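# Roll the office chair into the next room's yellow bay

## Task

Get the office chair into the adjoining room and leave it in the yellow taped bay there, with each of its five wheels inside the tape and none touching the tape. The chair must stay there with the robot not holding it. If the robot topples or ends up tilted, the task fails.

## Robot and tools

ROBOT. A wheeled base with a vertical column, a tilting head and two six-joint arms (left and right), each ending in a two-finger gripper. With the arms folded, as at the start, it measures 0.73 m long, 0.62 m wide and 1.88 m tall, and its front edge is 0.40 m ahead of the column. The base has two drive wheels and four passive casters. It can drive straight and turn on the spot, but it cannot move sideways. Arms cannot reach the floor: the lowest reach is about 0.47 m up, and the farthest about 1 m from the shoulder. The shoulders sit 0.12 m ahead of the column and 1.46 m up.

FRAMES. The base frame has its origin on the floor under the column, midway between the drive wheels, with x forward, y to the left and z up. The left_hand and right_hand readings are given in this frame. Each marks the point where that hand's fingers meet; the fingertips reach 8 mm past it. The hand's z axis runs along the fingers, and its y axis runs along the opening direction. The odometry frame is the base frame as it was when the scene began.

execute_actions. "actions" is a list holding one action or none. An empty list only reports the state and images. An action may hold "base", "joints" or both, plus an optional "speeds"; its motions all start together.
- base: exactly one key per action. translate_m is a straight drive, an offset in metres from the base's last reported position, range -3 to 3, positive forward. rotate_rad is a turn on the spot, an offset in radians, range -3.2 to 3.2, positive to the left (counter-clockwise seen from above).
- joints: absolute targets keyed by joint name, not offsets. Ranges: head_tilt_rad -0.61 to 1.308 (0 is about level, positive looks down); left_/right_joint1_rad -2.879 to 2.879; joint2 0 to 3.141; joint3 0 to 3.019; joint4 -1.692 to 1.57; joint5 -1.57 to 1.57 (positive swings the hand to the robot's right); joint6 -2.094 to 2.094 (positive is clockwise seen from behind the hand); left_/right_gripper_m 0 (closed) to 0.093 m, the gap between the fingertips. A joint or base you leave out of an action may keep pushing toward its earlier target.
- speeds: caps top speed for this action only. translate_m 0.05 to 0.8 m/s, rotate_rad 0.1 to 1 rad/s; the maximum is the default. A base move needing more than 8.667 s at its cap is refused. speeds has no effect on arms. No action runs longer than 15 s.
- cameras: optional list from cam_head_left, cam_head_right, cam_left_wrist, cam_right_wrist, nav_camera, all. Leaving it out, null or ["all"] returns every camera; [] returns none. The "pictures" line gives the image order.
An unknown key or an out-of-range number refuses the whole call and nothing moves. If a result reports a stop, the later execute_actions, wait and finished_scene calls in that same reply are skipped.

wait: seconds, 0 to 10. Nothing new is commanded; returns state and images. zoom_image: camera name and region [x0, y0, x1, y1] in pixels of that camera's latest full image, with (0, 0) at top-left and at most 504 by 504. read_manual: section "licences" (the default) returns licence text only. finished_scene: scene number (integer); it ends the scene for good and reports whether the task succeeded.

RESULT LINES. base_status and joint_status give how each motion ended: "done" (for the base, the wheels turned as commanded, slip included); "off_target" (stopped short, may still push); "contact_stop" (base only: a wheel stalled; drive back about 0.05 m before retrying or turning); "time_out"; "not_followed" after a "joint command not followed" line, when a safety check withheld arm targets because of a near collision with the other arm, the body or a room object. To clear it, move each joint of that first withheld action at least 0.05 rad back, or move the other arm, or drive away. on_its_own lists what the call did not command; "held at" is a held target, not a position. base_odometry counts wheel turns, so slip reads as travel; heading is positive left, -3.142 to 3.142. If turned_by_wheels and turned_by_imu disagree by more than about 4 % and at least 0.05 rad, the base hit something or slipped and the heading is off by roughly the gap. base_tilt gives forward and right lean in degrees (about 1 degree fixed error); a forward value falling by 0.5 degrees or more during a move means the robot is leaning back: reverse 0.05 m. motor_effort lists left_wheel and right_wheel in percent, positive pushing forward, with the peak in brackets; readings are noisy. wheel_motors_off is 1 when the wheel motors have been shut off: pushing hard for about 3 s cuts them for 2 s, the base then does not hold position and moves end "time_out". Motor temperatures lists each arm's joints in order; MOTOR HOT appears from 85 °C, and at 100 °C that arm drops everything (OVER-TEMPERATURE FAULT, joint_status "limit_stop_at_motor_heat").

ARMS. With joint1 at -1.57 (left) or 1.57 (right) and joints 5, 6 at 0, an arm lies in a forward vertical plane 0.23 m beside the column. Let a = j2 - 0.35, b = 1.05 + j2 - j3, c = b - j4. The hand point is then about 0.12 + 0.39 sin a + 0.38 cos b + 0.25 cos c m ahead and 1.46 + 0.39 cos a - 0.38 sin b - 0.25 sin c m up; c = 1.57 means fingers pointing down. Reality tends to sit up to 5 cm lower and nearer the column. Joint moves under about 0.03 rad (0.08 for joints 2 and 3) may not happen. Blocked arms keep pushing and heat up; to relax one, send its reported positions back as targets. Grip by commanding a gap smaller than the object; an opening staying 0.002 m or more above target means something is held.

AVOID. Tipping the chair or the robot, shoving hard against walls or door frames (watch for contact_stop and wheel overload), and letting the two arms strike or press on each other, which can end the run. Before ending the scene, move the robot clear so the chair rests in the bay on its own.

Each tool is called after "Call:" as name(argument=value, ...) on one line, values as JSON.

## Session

Call:
execute_actions(actions=[{"joints":{"head_tilt_rad":0.6}}])

Scene clock: 0.73 s.
Motor temperatures (°C, as the motors report them): left_arm=[24 25 23 23 24 24] | right_arm=[23 25 24 22 23 21]
base_odometry: x=+0.000 y=+0.000 heading=+0.000 (m, m, rad; odometry frame)
turned_by_wheels: +0.000 (rad since the last result)
turned_by_imu: +0.000 (rad since the last result)
base_tilt: forward=-0.5 right=+0.6 (deg)
base_status: not commanded
joint_positions: head_tilt_rad=+0.618 left_joint1_rad=-1.542 left_joint2_rad=+0.872 left_joint3_rad=+0.416 left_joint4_rad=-0.970 left_joint5_rad=+0.031 left_joint6_rad=+0.082 left_gripper_m=+0.094 right_joint1_rad=+1.557 right_joint2_rad=+0.898 right_joint3_rad=+0.401 right_joint4_rad=-0.951 right_joint5_rad=+0.011 right_joint6_rad=-0.028 right_gripper_m=+0.095
joint_status: all done
wheel_motors_off: 0
motor_effort: left_wheel=+4(3) right_wheel=+2(3) (%)
left_hand: x=+0.1501 y=+0.2252 z=+1.2557 quat_wxyz=(+0.435, -0.018, -0.900, +0.024) (m; base frame)
right_hand: x=+0.1395 y=-0.2304 z=+1.2541 quat_wxyz=(+0.446, +0.009, -0.895, +0.003) (m; base frame)
pictures: cam_head_left, cam_head_right, cam_left_wrist, cam_right_wrist, nav_camera
Images, in order (width x height): cam_head_left 672x504, cam_head_right 672x504, cam_left_wrist 504x504, cam_right_wrist 504x504, nav_camera 672x504.

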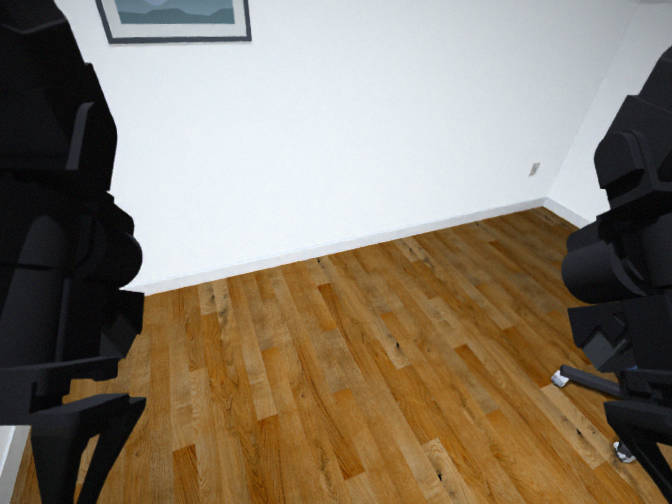

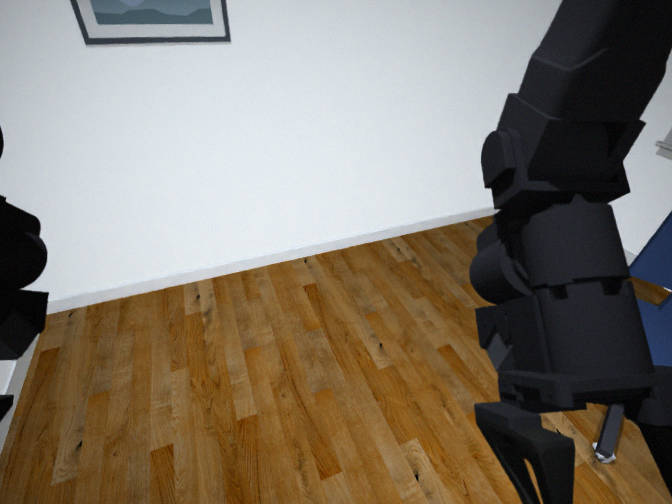

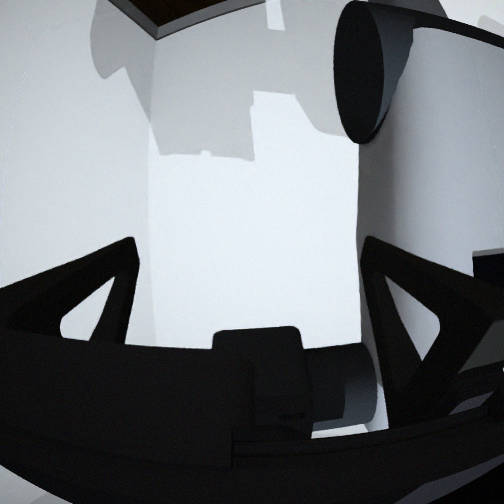

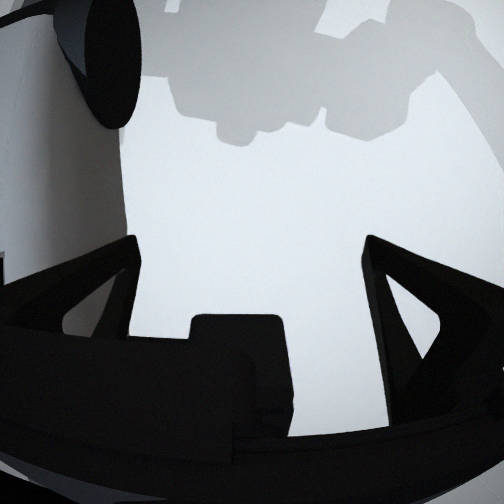

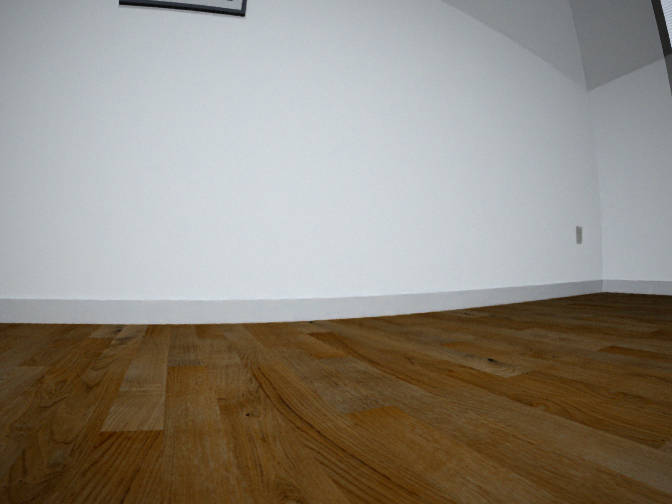

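Call:
execute_actions(actions=[{"base":{"rotate_rad":-1.0},"joints":{"head_tilt_rad":0.7,"left_joint1_rad":-1.68,"right_joint1_rad":1.68,"left_joint2_rad":1.97,"right_joint2_rad":1.97,"left_joint3_rad":2.68,"right_joint3_rad":2.69,"left_joint4_rad":-1.1,"right_joint4_rad":-1.1,"left_joint6_rad":1.53,"right_joint6_rad":-1.53}}], cameras=["cam_head_left","nav_camera"])

Scene clock: 5.93 s.
Motor temperatures (°C, as the motors report them): left_arm=[24 25 23 23 24 24] | right_arm=[23 25 24 23 23 21]
base_odometry: x=+0.000 y=+0.000 heading=-0.999 (m, m, rad; odometry frame)
turned_by_wheels: -0.999 (rad since the last result)
turned_by_imu: -0.993 (rad since the last result)
base_tilt: forward=-0.5 right=+0.5 (deg)
base_status: done
joint_positions: head_tilt_rad=+0.703 left_joint1_rad=-1.682 left_joint2_rad=+1.952 left_joint3_rad=+2.660 left_joint4_rad=-1.092 left_joint5_rad=+0.031 left_joint6_rad=+1.523 left_gripper_m=+0.094 right_joint1_rad=+1.682 right_joint2_rad=+1.965 right_joint3_rad=+2.653 right_joint4_rad=-1.092 right_joint5_rad=+0.011 right_joint6_rad=-1.522 right_gripper_m=+0.095
joint_status: all done
wheel_motors_off: 0
motor_effort: left_wheel=+4(51) right_wheel=-4(36) (%)
left_hand: x=+0.9003 y=+0.1366 z=+1.0768 quat_wxyz=(-0.095, -0.705, -0.703, -0.001) (m; base frame)
right_hand: x=+0.8928 y=-0.1437 z=+1.0629 quat_wxyz=(-0.074, +0.705, -0.705, +0.009) (m; base frame)
pictures: cam_head_left, nav_camera
Images, in order (width x height): cam_head_left 672x504, nav_camera 672x504.

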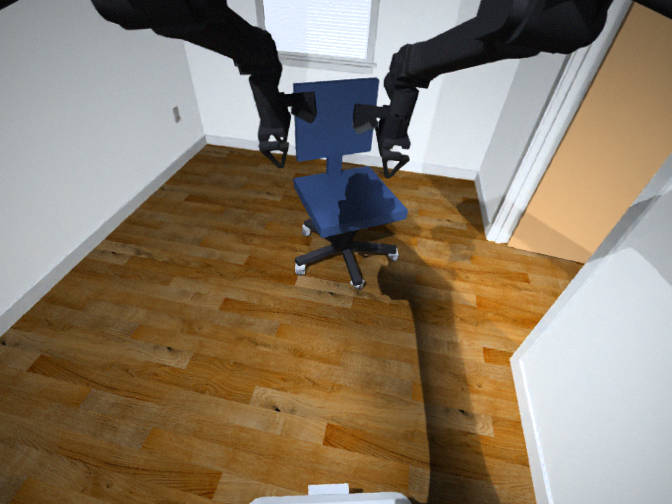

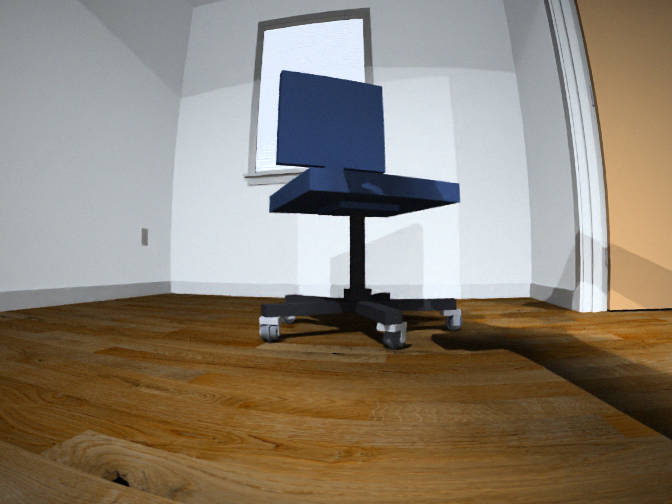

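Call:
execute_actions(actions=[{"base":{"rotate_rad":-0.39}}], cameras=["cam_head_left"])

Call:
execute_actions(actions=[{"base":{"translate_m":0.85}}], cameras=["cam_head_left","cam_head_right"])

Scene clock: 10.30 s.
Motor temperatures (°C, as the motors report them): left_arm=[24 26 25 23 24 24] | right_arm=[23 27 25 23 23 21]
base_odometry: x=+0.000 y=+0.000 heading=-1.389 (m, m, rad; odometry frame)
turned_by_wheels: -0.389 (rad since the last result)
turned_by_imu: -0.391 (rad since the last result)
base_tilt: forward=-0.4 right=+0.6 (deg)
base_status: done
joint_positions: head_tilt_rad=+0.703 left_joint1_rad=-1.683 left_joint2_rad=+1.952 left_joint3_rad=+2.660 left_joint4_rad=-1.092 left_joint5_rad=+0.031 left_joint6_rad=+1.523 left_gripper_m=+0.094 right_joint1_rad=+1.679 right_joint2_rad=+1.965 right_joint3_rad=+2.653 right_joint4_rad=-1.092 right_joint5_rad=+0.011 right_joint6_rad=-1.522 right_gripper_m=+0.095
joint_status: not commanded
wheel_motors_off: 0
motor_effort: left_wheel=+3(30) right_wheel=-5(28) (%)
left_hand: x=+0.9002 y=+0.1357 z=+1.0769 quat_wxyz=(-0.096, -0.705, -0.702, +0.000) (m; base frame)
right_hand: x=+0.8929 y=-0.1463 z=+1.0627 quat_wxyz=(-0.073, +0.705, -0.706, +0.010) (m; base frame)
pictures: cam_head_left
Images, in order (width x height): cam_head_left 672x504.

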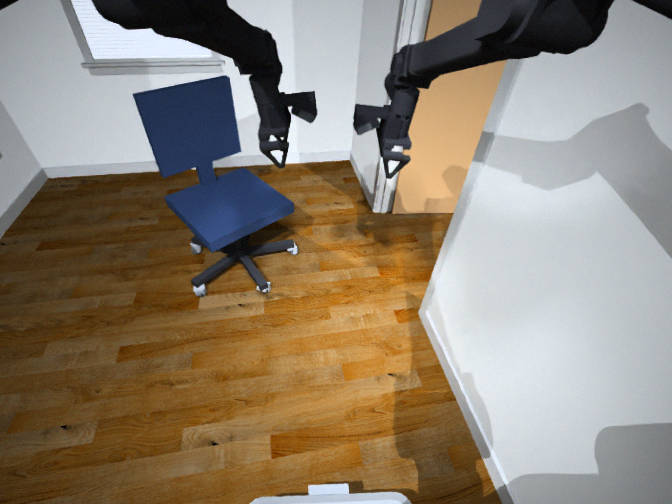

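Scene clock: 13.37 s.
Motor temperatures (°C, as the motors report them): left_arm=[24 27 25 23 24 24] | right_arm=[23 27 26 23 23 21]
base_odometry: x=+0.154 y=-0.836 heading=-1.389 (m, m, rad; odometry frame)
turned_by_wheels: -0.001 (rad since the last result)
turned_by_imu: +0.001 (rad since the last result)
base_tilt: forward=-0.5 right=+0.6 (deg)
base_status: done
joint_positions: head_tilt_rad=+0.703 left_joint1_rad=-1.683 left_joint2_rad=+1.952 left_joint3_rad=+2.660 left_joint4_rad=-1.092 left_joint5_rad=+0.031 left_joint6_rad=+1.523 left_gripper_m=+0.094 right_joint1_rad=+1.679 right_joint2_rad=+1.965 right_joint3_rad=+2.653 right_joint4_rad=-1.093 right_joint5_rad=+0.011 right_joint6_rad=-1.522 right_gripper_m=+0.095
joint_status: not commanded
wheel_motors_off: 0
motor_effort: left_wheel=+1(59) right_wheel=+1(48) (%)
left_hand: x=+0.9000 y=+0.1357 z=+1.0769 quat_wxyz=(-0.095, -0.705, -0.702, +0.000) (m; base frame)
right_hand: x=+0.8926 y=-0.1463 z=+1.0627 quat_wxyz=(-0.072, +0.705, -0.706, +0.010) (m; base frame)
pictures: cam_head_left, cam_head_right
Images, in order (width x height): cam_head_left 672x504, cam_head_right 672x504.

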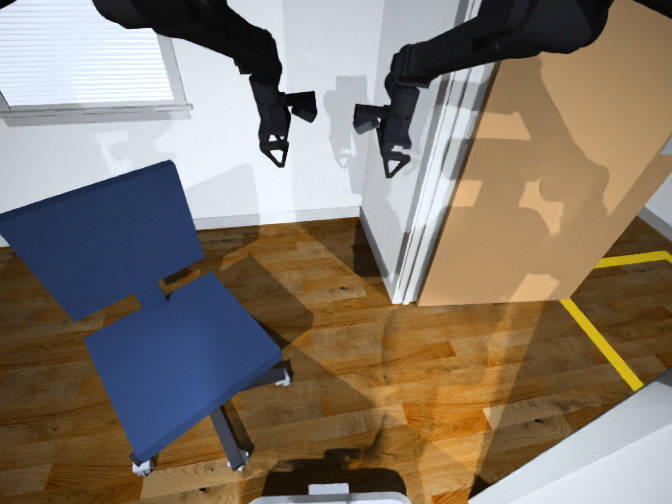

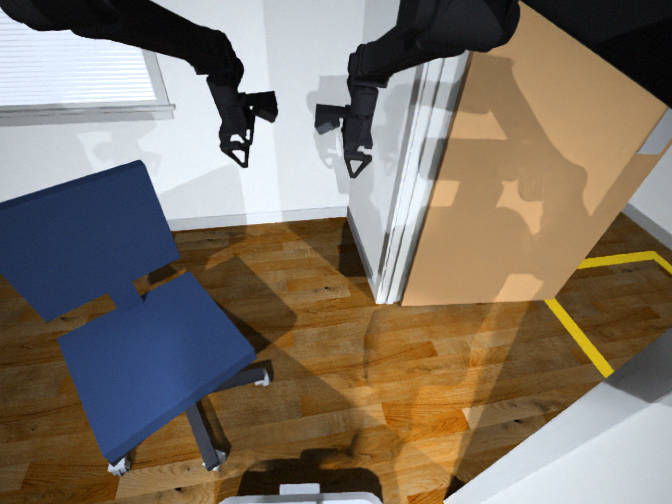

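Call:
execute_actions(actions=[{"base":{"translate_m":0.07}}], cameras=[])

Call:
execute_actions(actions=[{"base":{"rotate_rad":0.72}}], cameras=[])

Call:
execute_actions(actions=[{"base":{"translate_m":0.1},"speeds":{"translate_m":0.1}}])

Scene clock: 16.83 s.
Motor temperatures (°C, as the motors report them): left_arm=[24 27 26 23 24 24] | right_arm=[23 28 27 23 23 21]
base_odometry: x=+0.166 y=-0.905 heading=-1.390 (m, m, rad; odometry frame)
turned_by_wheels: +0.000 (rad since the last result)
turned_by_imu: -0.001 (rad since the last result)
base_tilt: forward=-0.5 right=+0.6 (deg)
base_status: done
joint_positions: head_tilt_rad=+0.704 left_joint1_rad=-1.683 left_joint2_rad=+1.952 left_joint3_rad=+2.660 left_joint4_rad=-1.093 left_joint5_rad=+0.031 left_joint6_rad=+1.524 left_gripper_m=+0.094 right_joint1_rad=+1.679 right_joint2_rad=+1.965 right_joint3_rad=+2.653 right_joint4_rad=-1.094 right_joint5_rad=+0.011 right_joint6_rad=-1.522 right_gripper_m=+0.095
joint_status: not commanded
wheel_motors_off: 0
motor_effort: left_wheel=+2(39) right_wheel=+1(30) (%)
left_hand: x=+0.8999 y=+0.1357 z=+1.0769 quat_wxyz=(-0.095, -0.706, -0.702, +0.000) (m; base frame)
right_hand: x=+0.8924 y=-0.1463 z=+1.0626 quat_wxyz=(-0.072, +0.705, -0.705, +0.010) (m; base frame)
pictures: none
No camera images: the call's "cameras" was empty. Leave "cameras" out to get every camera's image.

Scene clock: 19.10 s.
Motor temperatures (°C, as the motors report them): left_arm=[24 27 26 23 24 24] | right_arm=[23 28 27 23 23 21]
base_odometry: x=+0.166 y=-0.905 heading=-0.671 (m, m, rad; odometry frame)
turned_by_wheels: +0.719 (rad since the last result)
turned_by_imu: +0.713 (rad since the last result)
base_tilt: forward=-0.5 right=+0.6 (deg)
base_status: done
joint_positions: head_tilt_rad=+0.704 left_joint1_rad=-1.678 left_joint2_rad=+1.952 left_joint3_rad=+2.660 left_joint4_rad=-1.093 left_joint5_rad=+0.031 left_joint6_rad=+1.524 left_gripper_m=+0.094 right_joint1_rad=+1.681 right_joint2_rad=+1.965 right_joint3_rad=+2.653 right_joint4_rad=-1.094 right_joint5_rad=+0.011 right_joint6_rad=-1.522 right_gripper_m=+0.095
joint_status: not commanded
wheel_motors_off: 0
motor_effort: left_wheel=-5(55) right_wheel=+2(41) (%)
left_hand: x=+0.9002 y=+0.1393 z=+1.0765 quat_wxyz=(-0.094, -0.705, -0.703, -0.001) (m; base frame)
right_hand: x=+0.8924 y=-0.1449 z=+1.0628 quat_wxyz=(-0.073, +0.705, -0.705, +0.009) (m; base frame)
pictures: none
No camera images: the call's "cameras" was empty. Leave "cameras" out to get every camera's image.

Scene clock: 20.97 s.
Motor temperatures (°C, as the motors report them): left_arm=[24 28 27 23 24 24] | right_arm=[23 28 27 23 23 21]
base_odometry: x=+0.245 y=-0.967 heading=-0.669 (m, m, rad; odometry frame)
turned_by_wheels: +0.001 (rad since the last result)
turned_by_imu: +0.001 (rad since the last result)
base_tilt: forward=-0.4 right=+0.5 (deg)
base_status: done
joint_positions: head_tilt_rad=+0.704 left_joint1_rad=-1.678 left_joint2_rad=+1.952 left_joint3_rad=+2.660 left_joint4_rad=-1.093 left_joint5_rad=+0.031 left_joint6_rad=+1.524 left_gripper_m=+0.094 right_joint1_rad=+1.681 right_joint2_rad=+1.965 right_joint3_rad=+2.653 right_joint4_rad=-1.094 right_joint5_rad=+0.011 right_joint6_rad=-1.522 right_gripper_m=+0.095
joint_status: not commanded
wheel_motors_off: 0
motor_effort: left_wheel=+0(48) right_wheel=+0(48) (%)
left_hand: x=+0.9002 y=+0.1393 z=+1.0765 quat_wxyz=(-0.094, -0.705, -0.703, -0.001) (m; base frame)
right_hand: x=+0.8923 y=-0.1449 z=+1.0628 quat_wxyz=(-0.072, +0.705, -0.705, +0.009) (m; base frame)
pictures: cam_head_left, cam_head_right, cam_left_wrist, cam_right_wrist, nav_camera
Images, in order (width x height): cam_head_left 672x504, cam_head_right 672x504, cam_left_wrist 504x504, cam_right_wrist 504x504, nav_camera 672x504.

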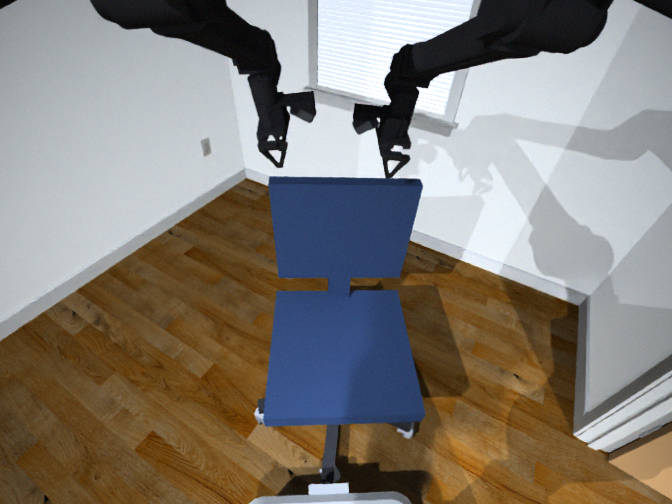

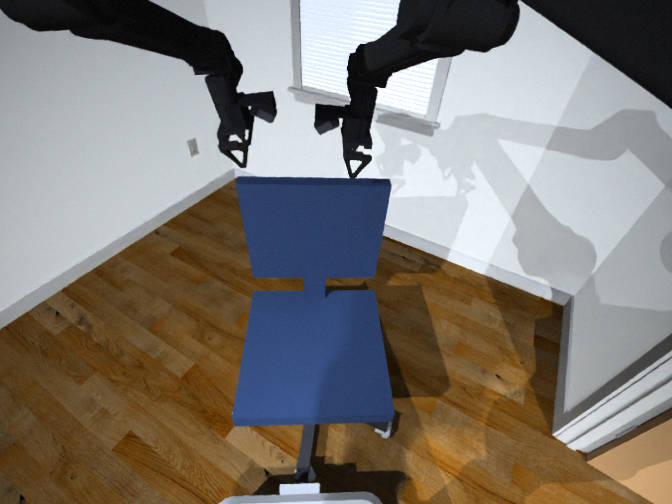

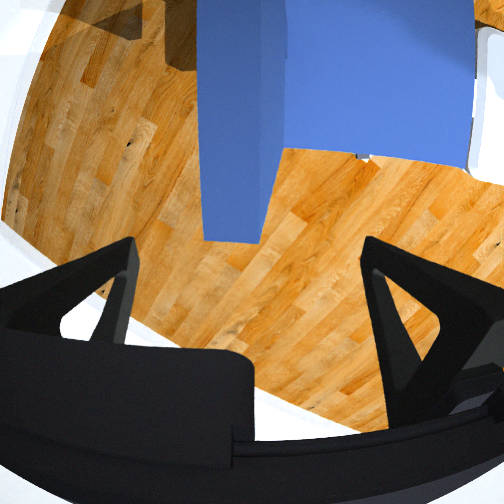

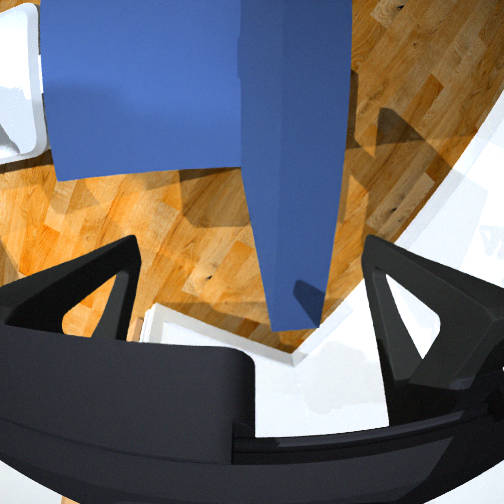

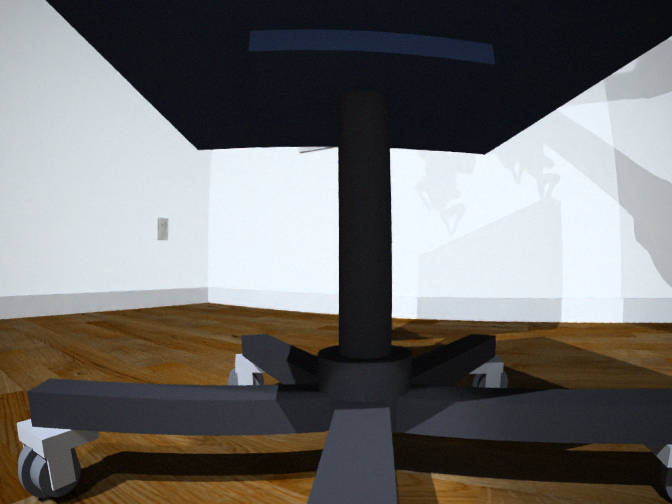

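Call:
execute_actions(actions=[{"base":{"translate_m":0.055},"speeds":{"translate_m":0.08},"joints":{"left_joint1_rad":-1.72,"left_joint2_rad":2.05,"right_joint2_rad":2.04,"left_joint4_rad":-1.03,"right_joint4_rad":-0.99}}], cameras=["cam_left_wrist","cam_right_wrist"])

Call:
execute_actions(actions=[{"joints":{"left_joint2_rad":2.12,"right_joint2_rad":2.11,"left_joint4_rad":-0.92,"right_joint4_rad":-0.88}}], cameras=["cam_left_wrist","cam_right_wrist"])

Scene clock: 25.47 s.
Motor temperatures (°C, as the motors report them): left_arm=[24 28 27 23 24 24] | right_arm=[23 29 28 23 23 21]
base_odometry: x=+0.288 y=-1.001 heading=-0.668 (m, m, rad; odometry frame)
turned_by_wheels: +0.001 (rad since the last result)
turned_by_imu: +0.000 (rad since the last result)
base_tilt: forward=-0.4 right=+0.6 (deg)
base_status: done
joint_positions: head_tilt_rad=+0.704 left_joint1_rad=-1.713 left_joint2_rad=+2.059 left_joint3_rad=+2.660 left_joint4_rad=-1.038 left_joint5_rad=+0.031 left_joint6_rad=+1.524 left_gripper_m=+0.094 right_joint1_rad=+1.681 right_joint2_rad=+2.015 right_joint3_rad=+2.653 right_joint4_rad=-0.999 right_joint5_rad=+0.011 right_joint6_rad=-1.522 right_gripper_m=+0.095
joint_status: all done
wheel_motors_off: 0
motor_effort: left_wheel=+1(54) right_wheel=-1(35) (%)
left_hand: x=+0.8663 y=+0.1062 z=+0.9999 quat_wxyz=(-0.085, -0.711, -0.697, +0.027) (m; base frame)
right_hand: x=+0.8946 y=-0.1414 z=+1.0276 quat_wxyz=(-0.089, +0.703, -0.705, +0.024) (m; base frame)
pictures: cam_left_wrist, cam_right_wrist
Images, in order (width x height): cam_left_wrist 504x504, cam_right_wrist 504x504.

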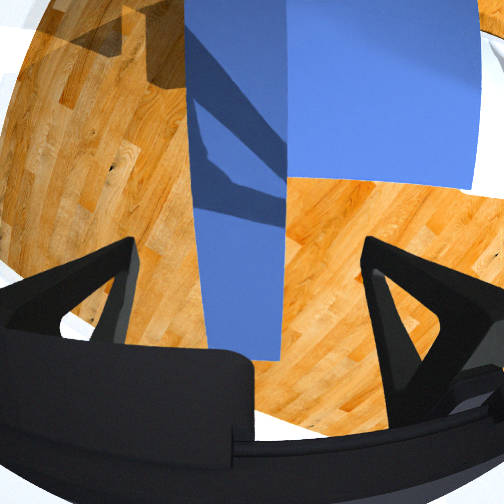

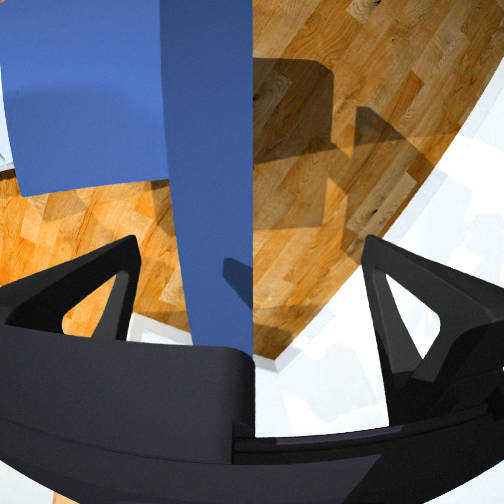

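Scene clock: 26.60 s.
Motor temperatures (°C, as the motors report them): left_arm=[24 28 27 23 24 24] | right_arm=[23 29 28 23 23 21]
base_odometry: x=+0.288 y=-1.001 heading=-0.668 (m, m, rad; odometry frame)
turned_by_wheels: +0.000 (rad since the last result)
turned_by_imu: +0.000 (rad since the last result)
base_tilt: forward=-0.5 right=+0.5 (deg)
base_status: not commanded
joint_positions: head_tilt_rad=+0.704 left_joint1_rad=-1.713 left_joint2_rad=+2.113 left_joint3_rad=+2.660 left_joint4_rad=-0.931 left_joint5_rad=+0.031 left_joint6_rad=+1.524 left_gripper_m=+0.094 right_joint1_rad=+1.681 right_joint2_rad=+2.095 right_joint3_rad=+2.653 right_joint4_rad=-0.890 right_joint5_rad=+0.011 right_joint6_rad=-1.522 right_gripper_m=+0.095
joint_status: all done
wheel_motors_off: 0
motor_effort: left_wheel=+1(3) right_wheel=-2(1) (%)
left_hand: x=+0.8662 y=+0.1016 z=+0.9630 quat_wxyz=(-0.105, -0.709, -0.697, +0.010) (m; base frame)
right_hand: x=+0.8839 y=-0.1366 z=+0.9710 quat_wxyz=(-0.100, +0.702, -0.704, +0.034) (m; base frame)
pictures: cam_left_wrist, cam_right_wrist
Images, in order (width x height): cam_left_wrist 504x504, cam_right_wrist 504x504.

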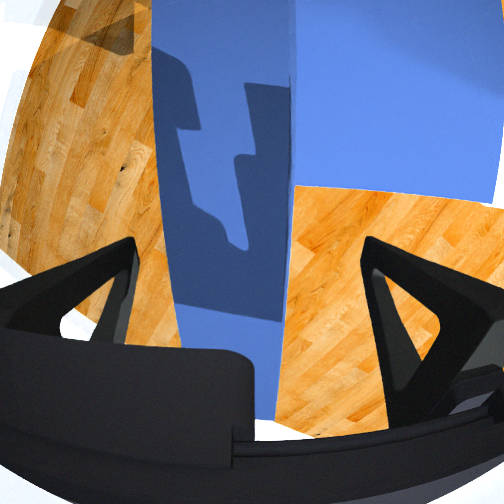

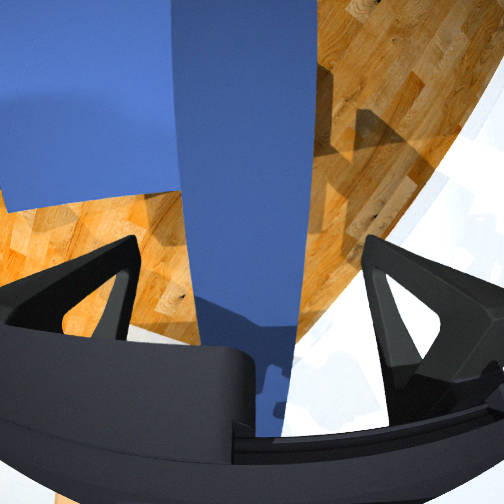

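Call:
execute_actions(actions=[{"joints":{"left_joint2_rad":2.17,"right_joint2_rad":2.17,"left_joint4_rad":-0.8,"right_joint4_rad":-0.78}}], cameras=[])

Call:
execute_actions(actions=[{"joints":{"left_gripper_m":0,"right_gripper_m":0}}], cameras=[])

Call:
execute_actions(actions=[{"base":{"translate_m":0.63},"speeds":{"translate_m":0.35}}], cameras=["cam_head_left"])

Call:
execute_actions(actions=[{"base":{"rotate_rad":-1.1},"speeds":{"rotate_rad":0.4}}])

Scene clock: 31.30 s.
Motor temperatures (°C, as the motors report them): left_arm=[24 28 27 23 24 24] | right_arm=[23 29 29 23 23 21]
base_odometry: x=+0.288 y=-1.001 heading=-0.668 (m, m, rad; odometry frame)
turned_by_wheels: +0.000 (rad since the last result)
turned_by_imu: -0.001 (rad since the last result)
base_tilt: forward=-0.5 right=+0.6 (deg)
base_status: not commanded
joint_positions: head_tilt_rad=+0.704 left_joint1_rad=-1.713 left_joint2_rad=+2.161 left_joint3_rad=+2.660 left_joint4_rad=-0.813 left_joint5_rad=+0.031 left_joint6_rad=+1.524 left_gripper_m=+0.094 right_joint1_rad=+1.681 right_joint2_rad=+2.146 right_joint3_rad=+2.653 right_joint4_rad=-0.790 right_joint5_rad=+0.011 right_joint6_rad=-1.522 right_gripper_m=+0.095
joint_status: all done
wheel_motors_off: 0
motor_effort: left_wheel=+3(2) right_wheel=-1(2) (%)
left_hand: x=+0.8697 y=+0.0975 z=+0.9320 quat_wxyz=(-0.131, -0.706, -0.696, -0.014) (m; base frame)
right_hand: x=+0.8821 y=-0.1335 z=+0.9377 quat_wxyz=(-0.118, +0.699, -0.704, +0.050) (m; base frame)
pictures: none
No camera images: the call's "cameras" was empty. Leave "cameras" out to get every camera's image.

Scene clock: 32.03 s.
Motor temperatures (°C, as the motors report them): left_arm=[24 29 27 23 24 24] | right_arm=[23 29 29 23 23 21]
base_odometry: x=+0.288 y=-1.001 heading=-0.668 (m, m, rad; odometry frame)
turned_by_wheels: +0.000 (rad since the last result)
turned_by_imu: +0.000 (rad since the last result)
base_tilt: forward=-0.5 right=+0.5 (deg)
base_status: not commanded
joint_positions: head_tilt_rad=+0.704 left_joint1_rad=-1.713 left_joint2_rad=+2.161 left_joint3_rad=+2.663 left_joint4_rad=-0.804 left_joint5_rad=+0.028 left_joint6_rad=+1.517 left_gripper_m=+0.047 right_joint1_rad=+1.681 right_joint2_rad=+2.146 right_joint3_rad=+2.655 right_joint4_rad=-0.786 right_joint5_rad=+0.008 right_joint6_rad=-1.534 right_gripper_m=+0.048
joint_status: left_gripper_m off_target (ended at +0.047, target +0.000); right_gripper_m off_target (ended at +0.048, target +0.000)
wheel_motors_off: 0
motor_effort: left_wheel=+10(10) right_wheel=-9(15) (%)
left_hand: x=+0.8730 y=+0.0980 z=+0.9335 quat_wxyz=(-0.134, -0.703, -0.698, -0.018) (m; base frame)
right_hand: x=+0.8837 y=-0.1329 z=+0.9385 quat_wxyz=(-0.121, +0.703, -0.699, +0.052) (m; base frame)
pictures: none
No camera images: the call's "cameras" was empty. Leave "cameras" out to get every camera's image.

Scene clock: 35.00 s.
Motor temperatures (°C, as the motors report them): left_arm=[24 29 28 23 24 24] | right_arm=[23 29 29 23 23 21]
base_odometry: x=+0.783 y=-1.392 heading=-0.668 (m, m, rad; odometry frame)
turned_by_wheels: +0.000 (rad since the last result)
turned_by_imu: +0.002 (rad since the last result)
base_tilt: forward=-0.5 right=+0.5 (deg)
base_status: done
joint_positions: head_tilt_rad=+0.704 left_joint1_rad=-1.718 left_joint2_rad=+2.161 left_joint3_rad=+2.662 left_joint4_rad=-0.827 left_joint5_rad=+0.035 left_joint6_rad=+1.507 left_gripper_m=+0.046 right_joint1_rad=+1.677 right_joint2_rad=+2.146 right_joint3_rad=+2.655 right_joint4_rad=-0.805 right_joint5_rad=+0.012 right_joint6_rad=-1.540 right_gripper_m=+0.047
joint_status: not commanded
wheel_motors_off: 0
motor_effort: left_wheel=+2(69) right_wheel=+0(39) (%)
left_hand: x=+0.8668 y=+0.0932 z=+0.9327 quat_wxyz=(-0.129, -0.701, -0.701, -0.006) (m; base frame)
right_hand: x=+0.8794 y=-0.1372 z=+0.9370 quat_wxyz=(-0.111, +0.705, -0.698, +0.048) (m; base frame)
pictures: cam_head_left
Images, in order (width x height): cam_head_left 672x504.

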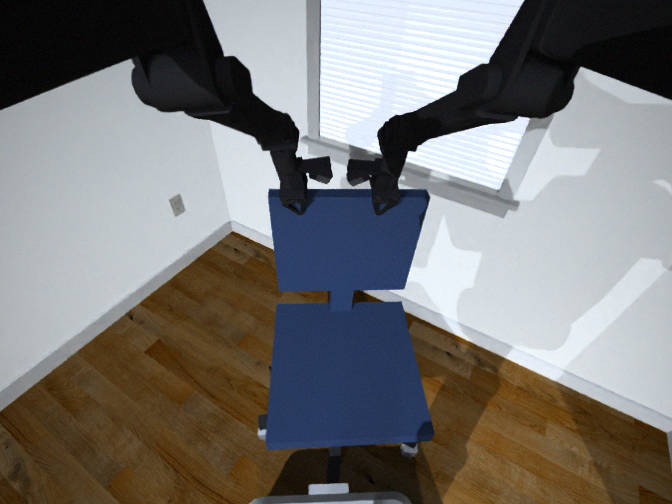

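Scene clock: 38.93 s.
Motor temperatures (°C, as the motors report them): left_arm=[24 29 28 23 24 24] | right_arm=[23 30 29 23 23 21]
base_odometry: x=+0.783 y=-1.392 heading=-1.766 (m, m, rad; odometry frame)
turned_by_wheels: -1.098 (rad since the last result)
turned_by_imu: -1.073 (rad since the last result)
base_tilt: forward=-0.4 right=+0.6 (deg)
base_status: done
joint_positions: head_tilt_rad=+0.704 left_joint1_rad=-1.673 left_joint2_rad=+2.158 left_joint3_rad=+2.670 left_joint4_rad=-0.823 left_joint5_rad=+0.027 left_joint6_rad=+1.575 left_gripper_m=+0.048 right_joint1_rad=+1.722 right_joint2_rad=+2.153 right_joint3_rad=+2.656 right_joint4_rad=-0.820 right_joint5_rad=+0.000 right_joint6_rad=-1.486 right_gripper_m=+0.046
joint_status: not commanded
wheel_motors_off: 0
motor_effort: left_wheel=+6(55) right_wheel=-7(60) (%)
left_hand: x=+0.8752 y=+0.1329 z=+0.9334 quat_wxyz=(-0.117, -0.719, -0.685, -0.032) (m; base frame)
right_hand: x=+0.8705 y=-0.0970 z=+0.9363 quat_wxyz=(-0.122, +0.694, -0.709, +0.019) (m; base frame)
pictures: cam_head_left, cam_head_right, cam_left_wrist, cam_right_wrist, nav_camera
Images, in order (width x height): cam_head_left 672x504, cam_head_right 672x504, cam_left_wrist 504x504, cam_right_wrist 504x504, nav_camera 672x504.

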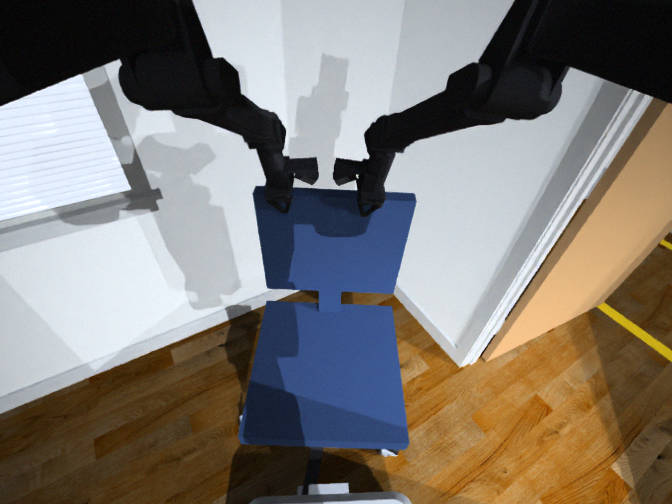

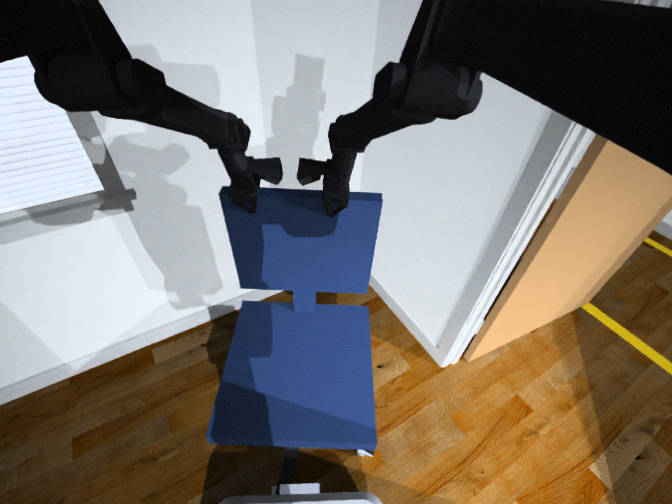

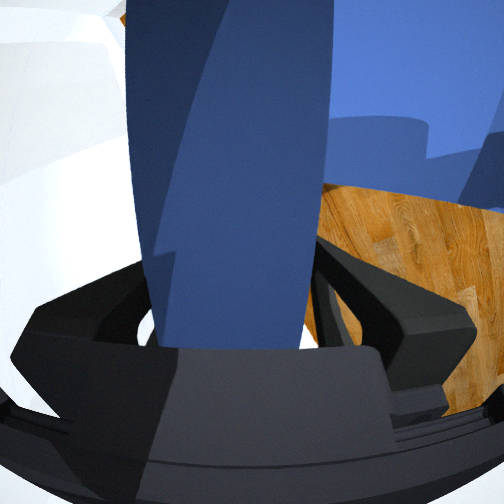

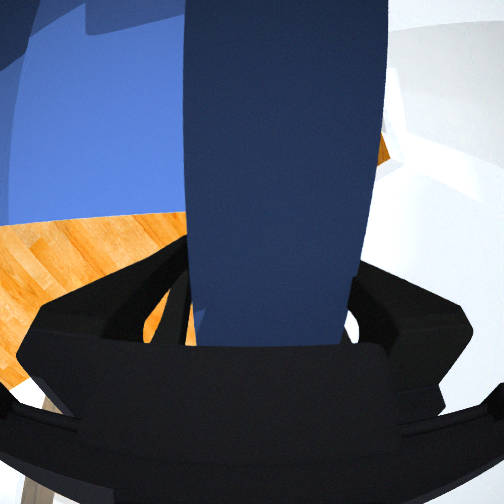

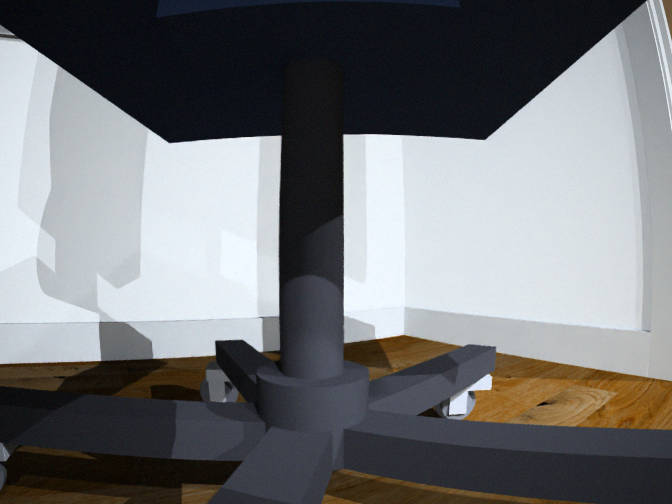

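Call:
execute_actions(actions=[{"base":{"translate_m":-0.1},"speeds":{"translate_m":0.15}}], cameras=[])

Call:
execute_actions(actions=[{"base":{"rotate_rad":-1.05},"speeds":{"rotate_rad":0.4}}], cameras=["cam_head_left","nav_camera"])

Scene clock: 42.47 s.
Motor temperatures (°C, as the motors report them): left_arm=[24 29 28 23 24 24] | right_arm=[23 30 29 23 23 21]
base_odometry: x=+0.802 y=-1.294 heading=-1.767 (m, m, rad; odometry frame)
turned_by_wheels: -0.001 (rad since the last result)
turned_by_imu: -0.003 (rad since the last result)
base_tilt: forward=-0.6 right=+0.6 (deg)
base_status: done
joint_positions: head_tilt_rad=+0.704 left_joint1_rad=-1.704 left_joint2_rad=+2.160 left_joint3_rad=+2.668 left_joint4_rad=-0.819 left_joint5_rad=+0.018 left_joint6_rad=+1.539 left_gripper_m=+0.047 right_joint1_rad=+1.692 right_joint2_rad=+2.153 right_joint3_rad=+2.660 right_joint4_rad=-0.806 right_joint5_rad=+0.002 right_joint6_rad=-1.515 right_gripper_m=+0.047
joint_status: not commanded
wheel_motors_off: 0
motor_effort: left_wheel=+0(45) right_wheel=+1(54) (%)
left_hand: x=+0.8729 y=+0.1081 z=+0.9339 quat_wxyz=(-0.124, -0.710, -0.693, -0.024) (m; base frame)
right_hand: x=+0.8771 y=-0.1221 z=+0.9354 quat_wxyz=(-0.119, +0.699, -0.704, +0.037) (m; base frame)
pictures: none
No camera images: the call's "cameras" was empty. Leave "cameras" out to get every camera's image.

Scene clock: 46.27 s.
Motor temperatures (°C, as the motors report them): left_arm=[24 29 28 23 24 24] | right_arm=[23 30 29 23 23 21]
base_odometry: x=+0.802 y=-1.294 heading=-2.815 (m, m, rad; odometry frame)
turned_by_wheels: -1.048 (rad since the last result)
turned_by_imu: -1.021 (rad since the last result)
base_tilt: forward=-0.5 right=+0.6 (deg)
base_status: done
joint_positions: head_tilt_rad=+0.704 left_joint1_rad=-1.675 left_joint2_rad=+2.158 left_joint3_rad=+2.669 left_joint4_rad=-0.823 left_joint5_rad=+0.029 left_joint6_rad=+1.569 left_gripper_m=+0.048 right_joint1_rad=+1.719 right_joint2_rad=+2.154 right_joint3_rad=+2.661 right_joint4_rad=-0.818 right_joint5_rad=+0.003 right_joint6_rad=-1.490 right_gripper_m=+0.046
joint_status: not commanded
wheel_motors_off: 0
motor_effort: left_wheel=+6(77) right_wheel=-7(47) (%)
left_hand: x=+0.8748 y=+0.1307 z=+0.9333 quat_wxyz=(-0.118, -0.717, -0.686, -0.030) (m; base frame)
right_hand: x=+0.8723 y=-0.0996 z=+0.9367 quat_wxyz=(-0.122, +0.694, -0.709, +0.023) (m; base frame)
pictures: cam_head_left, nav_camera
Images, in order (width x height): cam_head_left 672x504, nav_camera 672x504.

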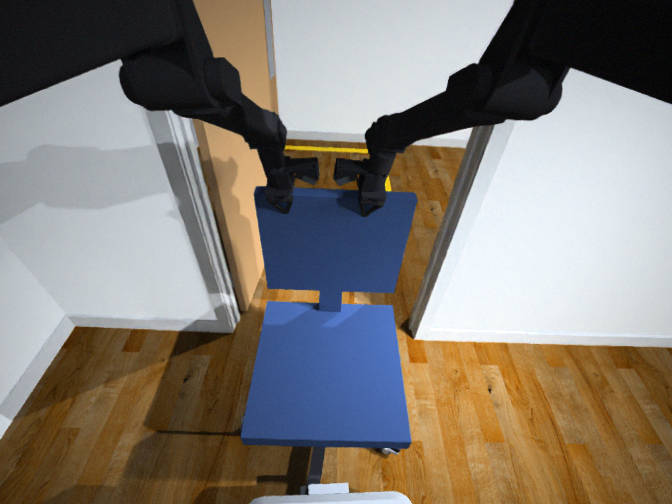

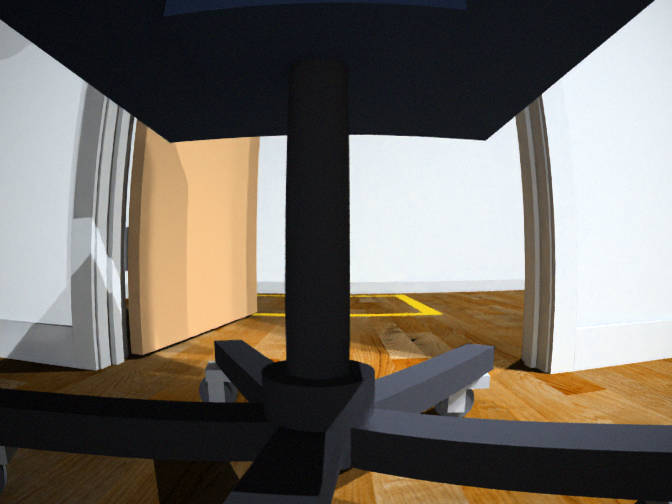

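Call:
execute_actions(actions=[{"base":{"translate_m":0.8},"speeds":{"translate_m":0.3}}], cameras=[])

Call:
execute_actions(actions=[{"base":{"rotate_rad":-0.08},"speeds":{"rotate_rad":0.3},"joints":{"head_tilt_rad":1.0}}], cameras=["cam_head_left","cam_head_right","nav_camera"])

Scene clock: 52.37 s.
Motor temperatures (°C, as the motors report them): left_arm=[24 29 28 23 24 24] | right_arm=[23 30 29 23 23 21]
base_odometry: x=+0.044 y=-1.550 heading=-2.817 (m, m, rad; odometry frame)
turned_by_wheels: -0.002 (rad since the last result)
turned_by_imu: -0.001 (rad since the last result)
base_tilt: forward=-0.5 right=+0.6 (deg)
base_status: done
joint_positions: head_tilt_rad=+0.704 left_joint1_rad=-1.757 left_joint2_rad=+2.159 left_joint3_rad=+2.646 left_joint4_rad=-0.867 left_joint5_rad=+0.047 left_joint6_rad=+1.479 left_gripper_m=+0.044 right_joint1_rad=+1.635 right_joint2_rad=+2.146 right_joint3_rad=+2.661 right_joint4_rad=-0.856 right_joint5_rad=-0.001 right_joint6_rad=-1.574 right_gripper_m=+0.045
joint_status: not commanded
wheel_motors_off: 0
on_its_own: left_gripper_m moved -0.004 toward your old target +0.000
motor_effort: left_wheel=-1(84) right_wheel=+2(53) (%)
left_hand: x=+0.8476 y=+0.0585 z=+0.9315 quat_wxyz=(-0.124, -0.699, -0.704, +0.032) (m; base frame)
right_hand: x=+0.8713 y=-0.1710 z=+0.9344 quat_wxyz=(-0.085, +0.714, -0.693, +0.044) (m; base frame)
pictures: none
No camera images: the call's "cameras" was empty. Leave "cameras" out to get every camera's image.

Scene clock: 53.33 s.
Motor temperatures (°C, as the motors report them): left_arm=[24 29 28 23 24 24] | right_arm=[23 30 29 23 23 21]
base_odometry: x=+0.044 y=-1.550 heading=-2.895 (m, m, rad; odometry frame)
turned_by_wheels: -0.078 (rad since the last result)
turned_by_imu: -0.077 (rad since the last result)
base_tilt: forward=-0.4 right=+0.6 (deg)
base_status: done
joint_positions: head_tilt_rad=+1.000 left_joint1_rad=-1.720 left_joint2_rad=+2.156 left_joint3_rad=+2.650 left_joint4_rad=-0.848 left_joint5_rad=+0.028 left_joint6_rad=+1.499 left_gripper_m=+0.045 right_joint1_rad=+1.674 right_joint2_rad=+2.147 right_joint3_rad=+2.661 right_joint4_rad=-0.842 right_joint5_rad=+0.000 right_joint6_rad=-1.538 right_gripper_m=+0.045
joint_status: all done
wheel_motors_off: 0
motor_effort: left_wheel=+0(39) right_wheel=-2(41) (%)
left_hand: x=+0.8588 y=+0.0924 z=+0.9309 quat_wxyz=(-0.117, -0.700, -0.704, +0.003) (m; base frame)
right_hand: x=+0.8730 y=-0.1382 z=+0.9371 quat_wxyz=(-0.103, +0.706, -0.699, +0.034) (m; base frame)
pictures: cam_head_left, cam_head_right, nav_camera
Images, in order (width x height): cam_head_left 672x504, cam_head_right 672x504, nav_camera 672x504.

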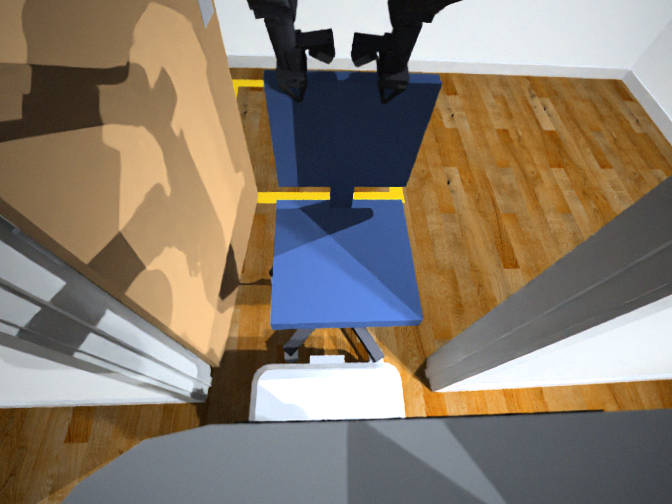

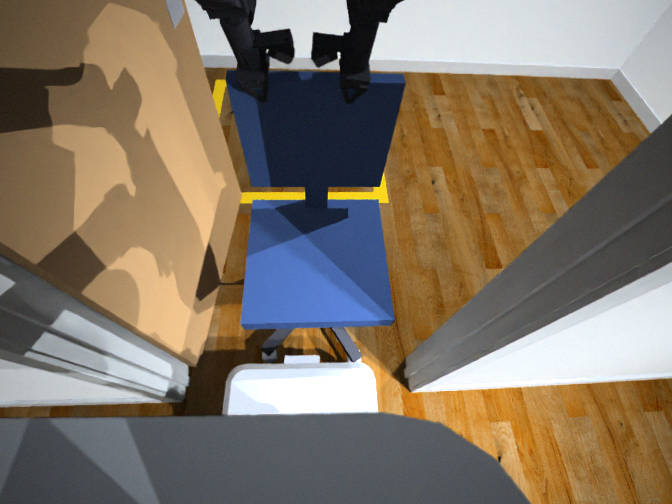

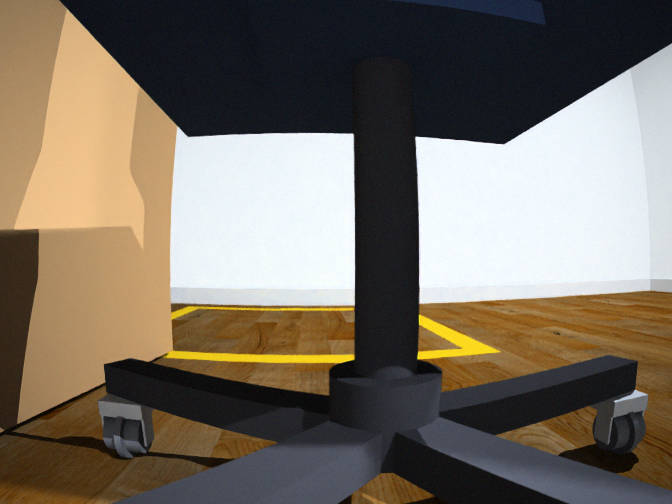

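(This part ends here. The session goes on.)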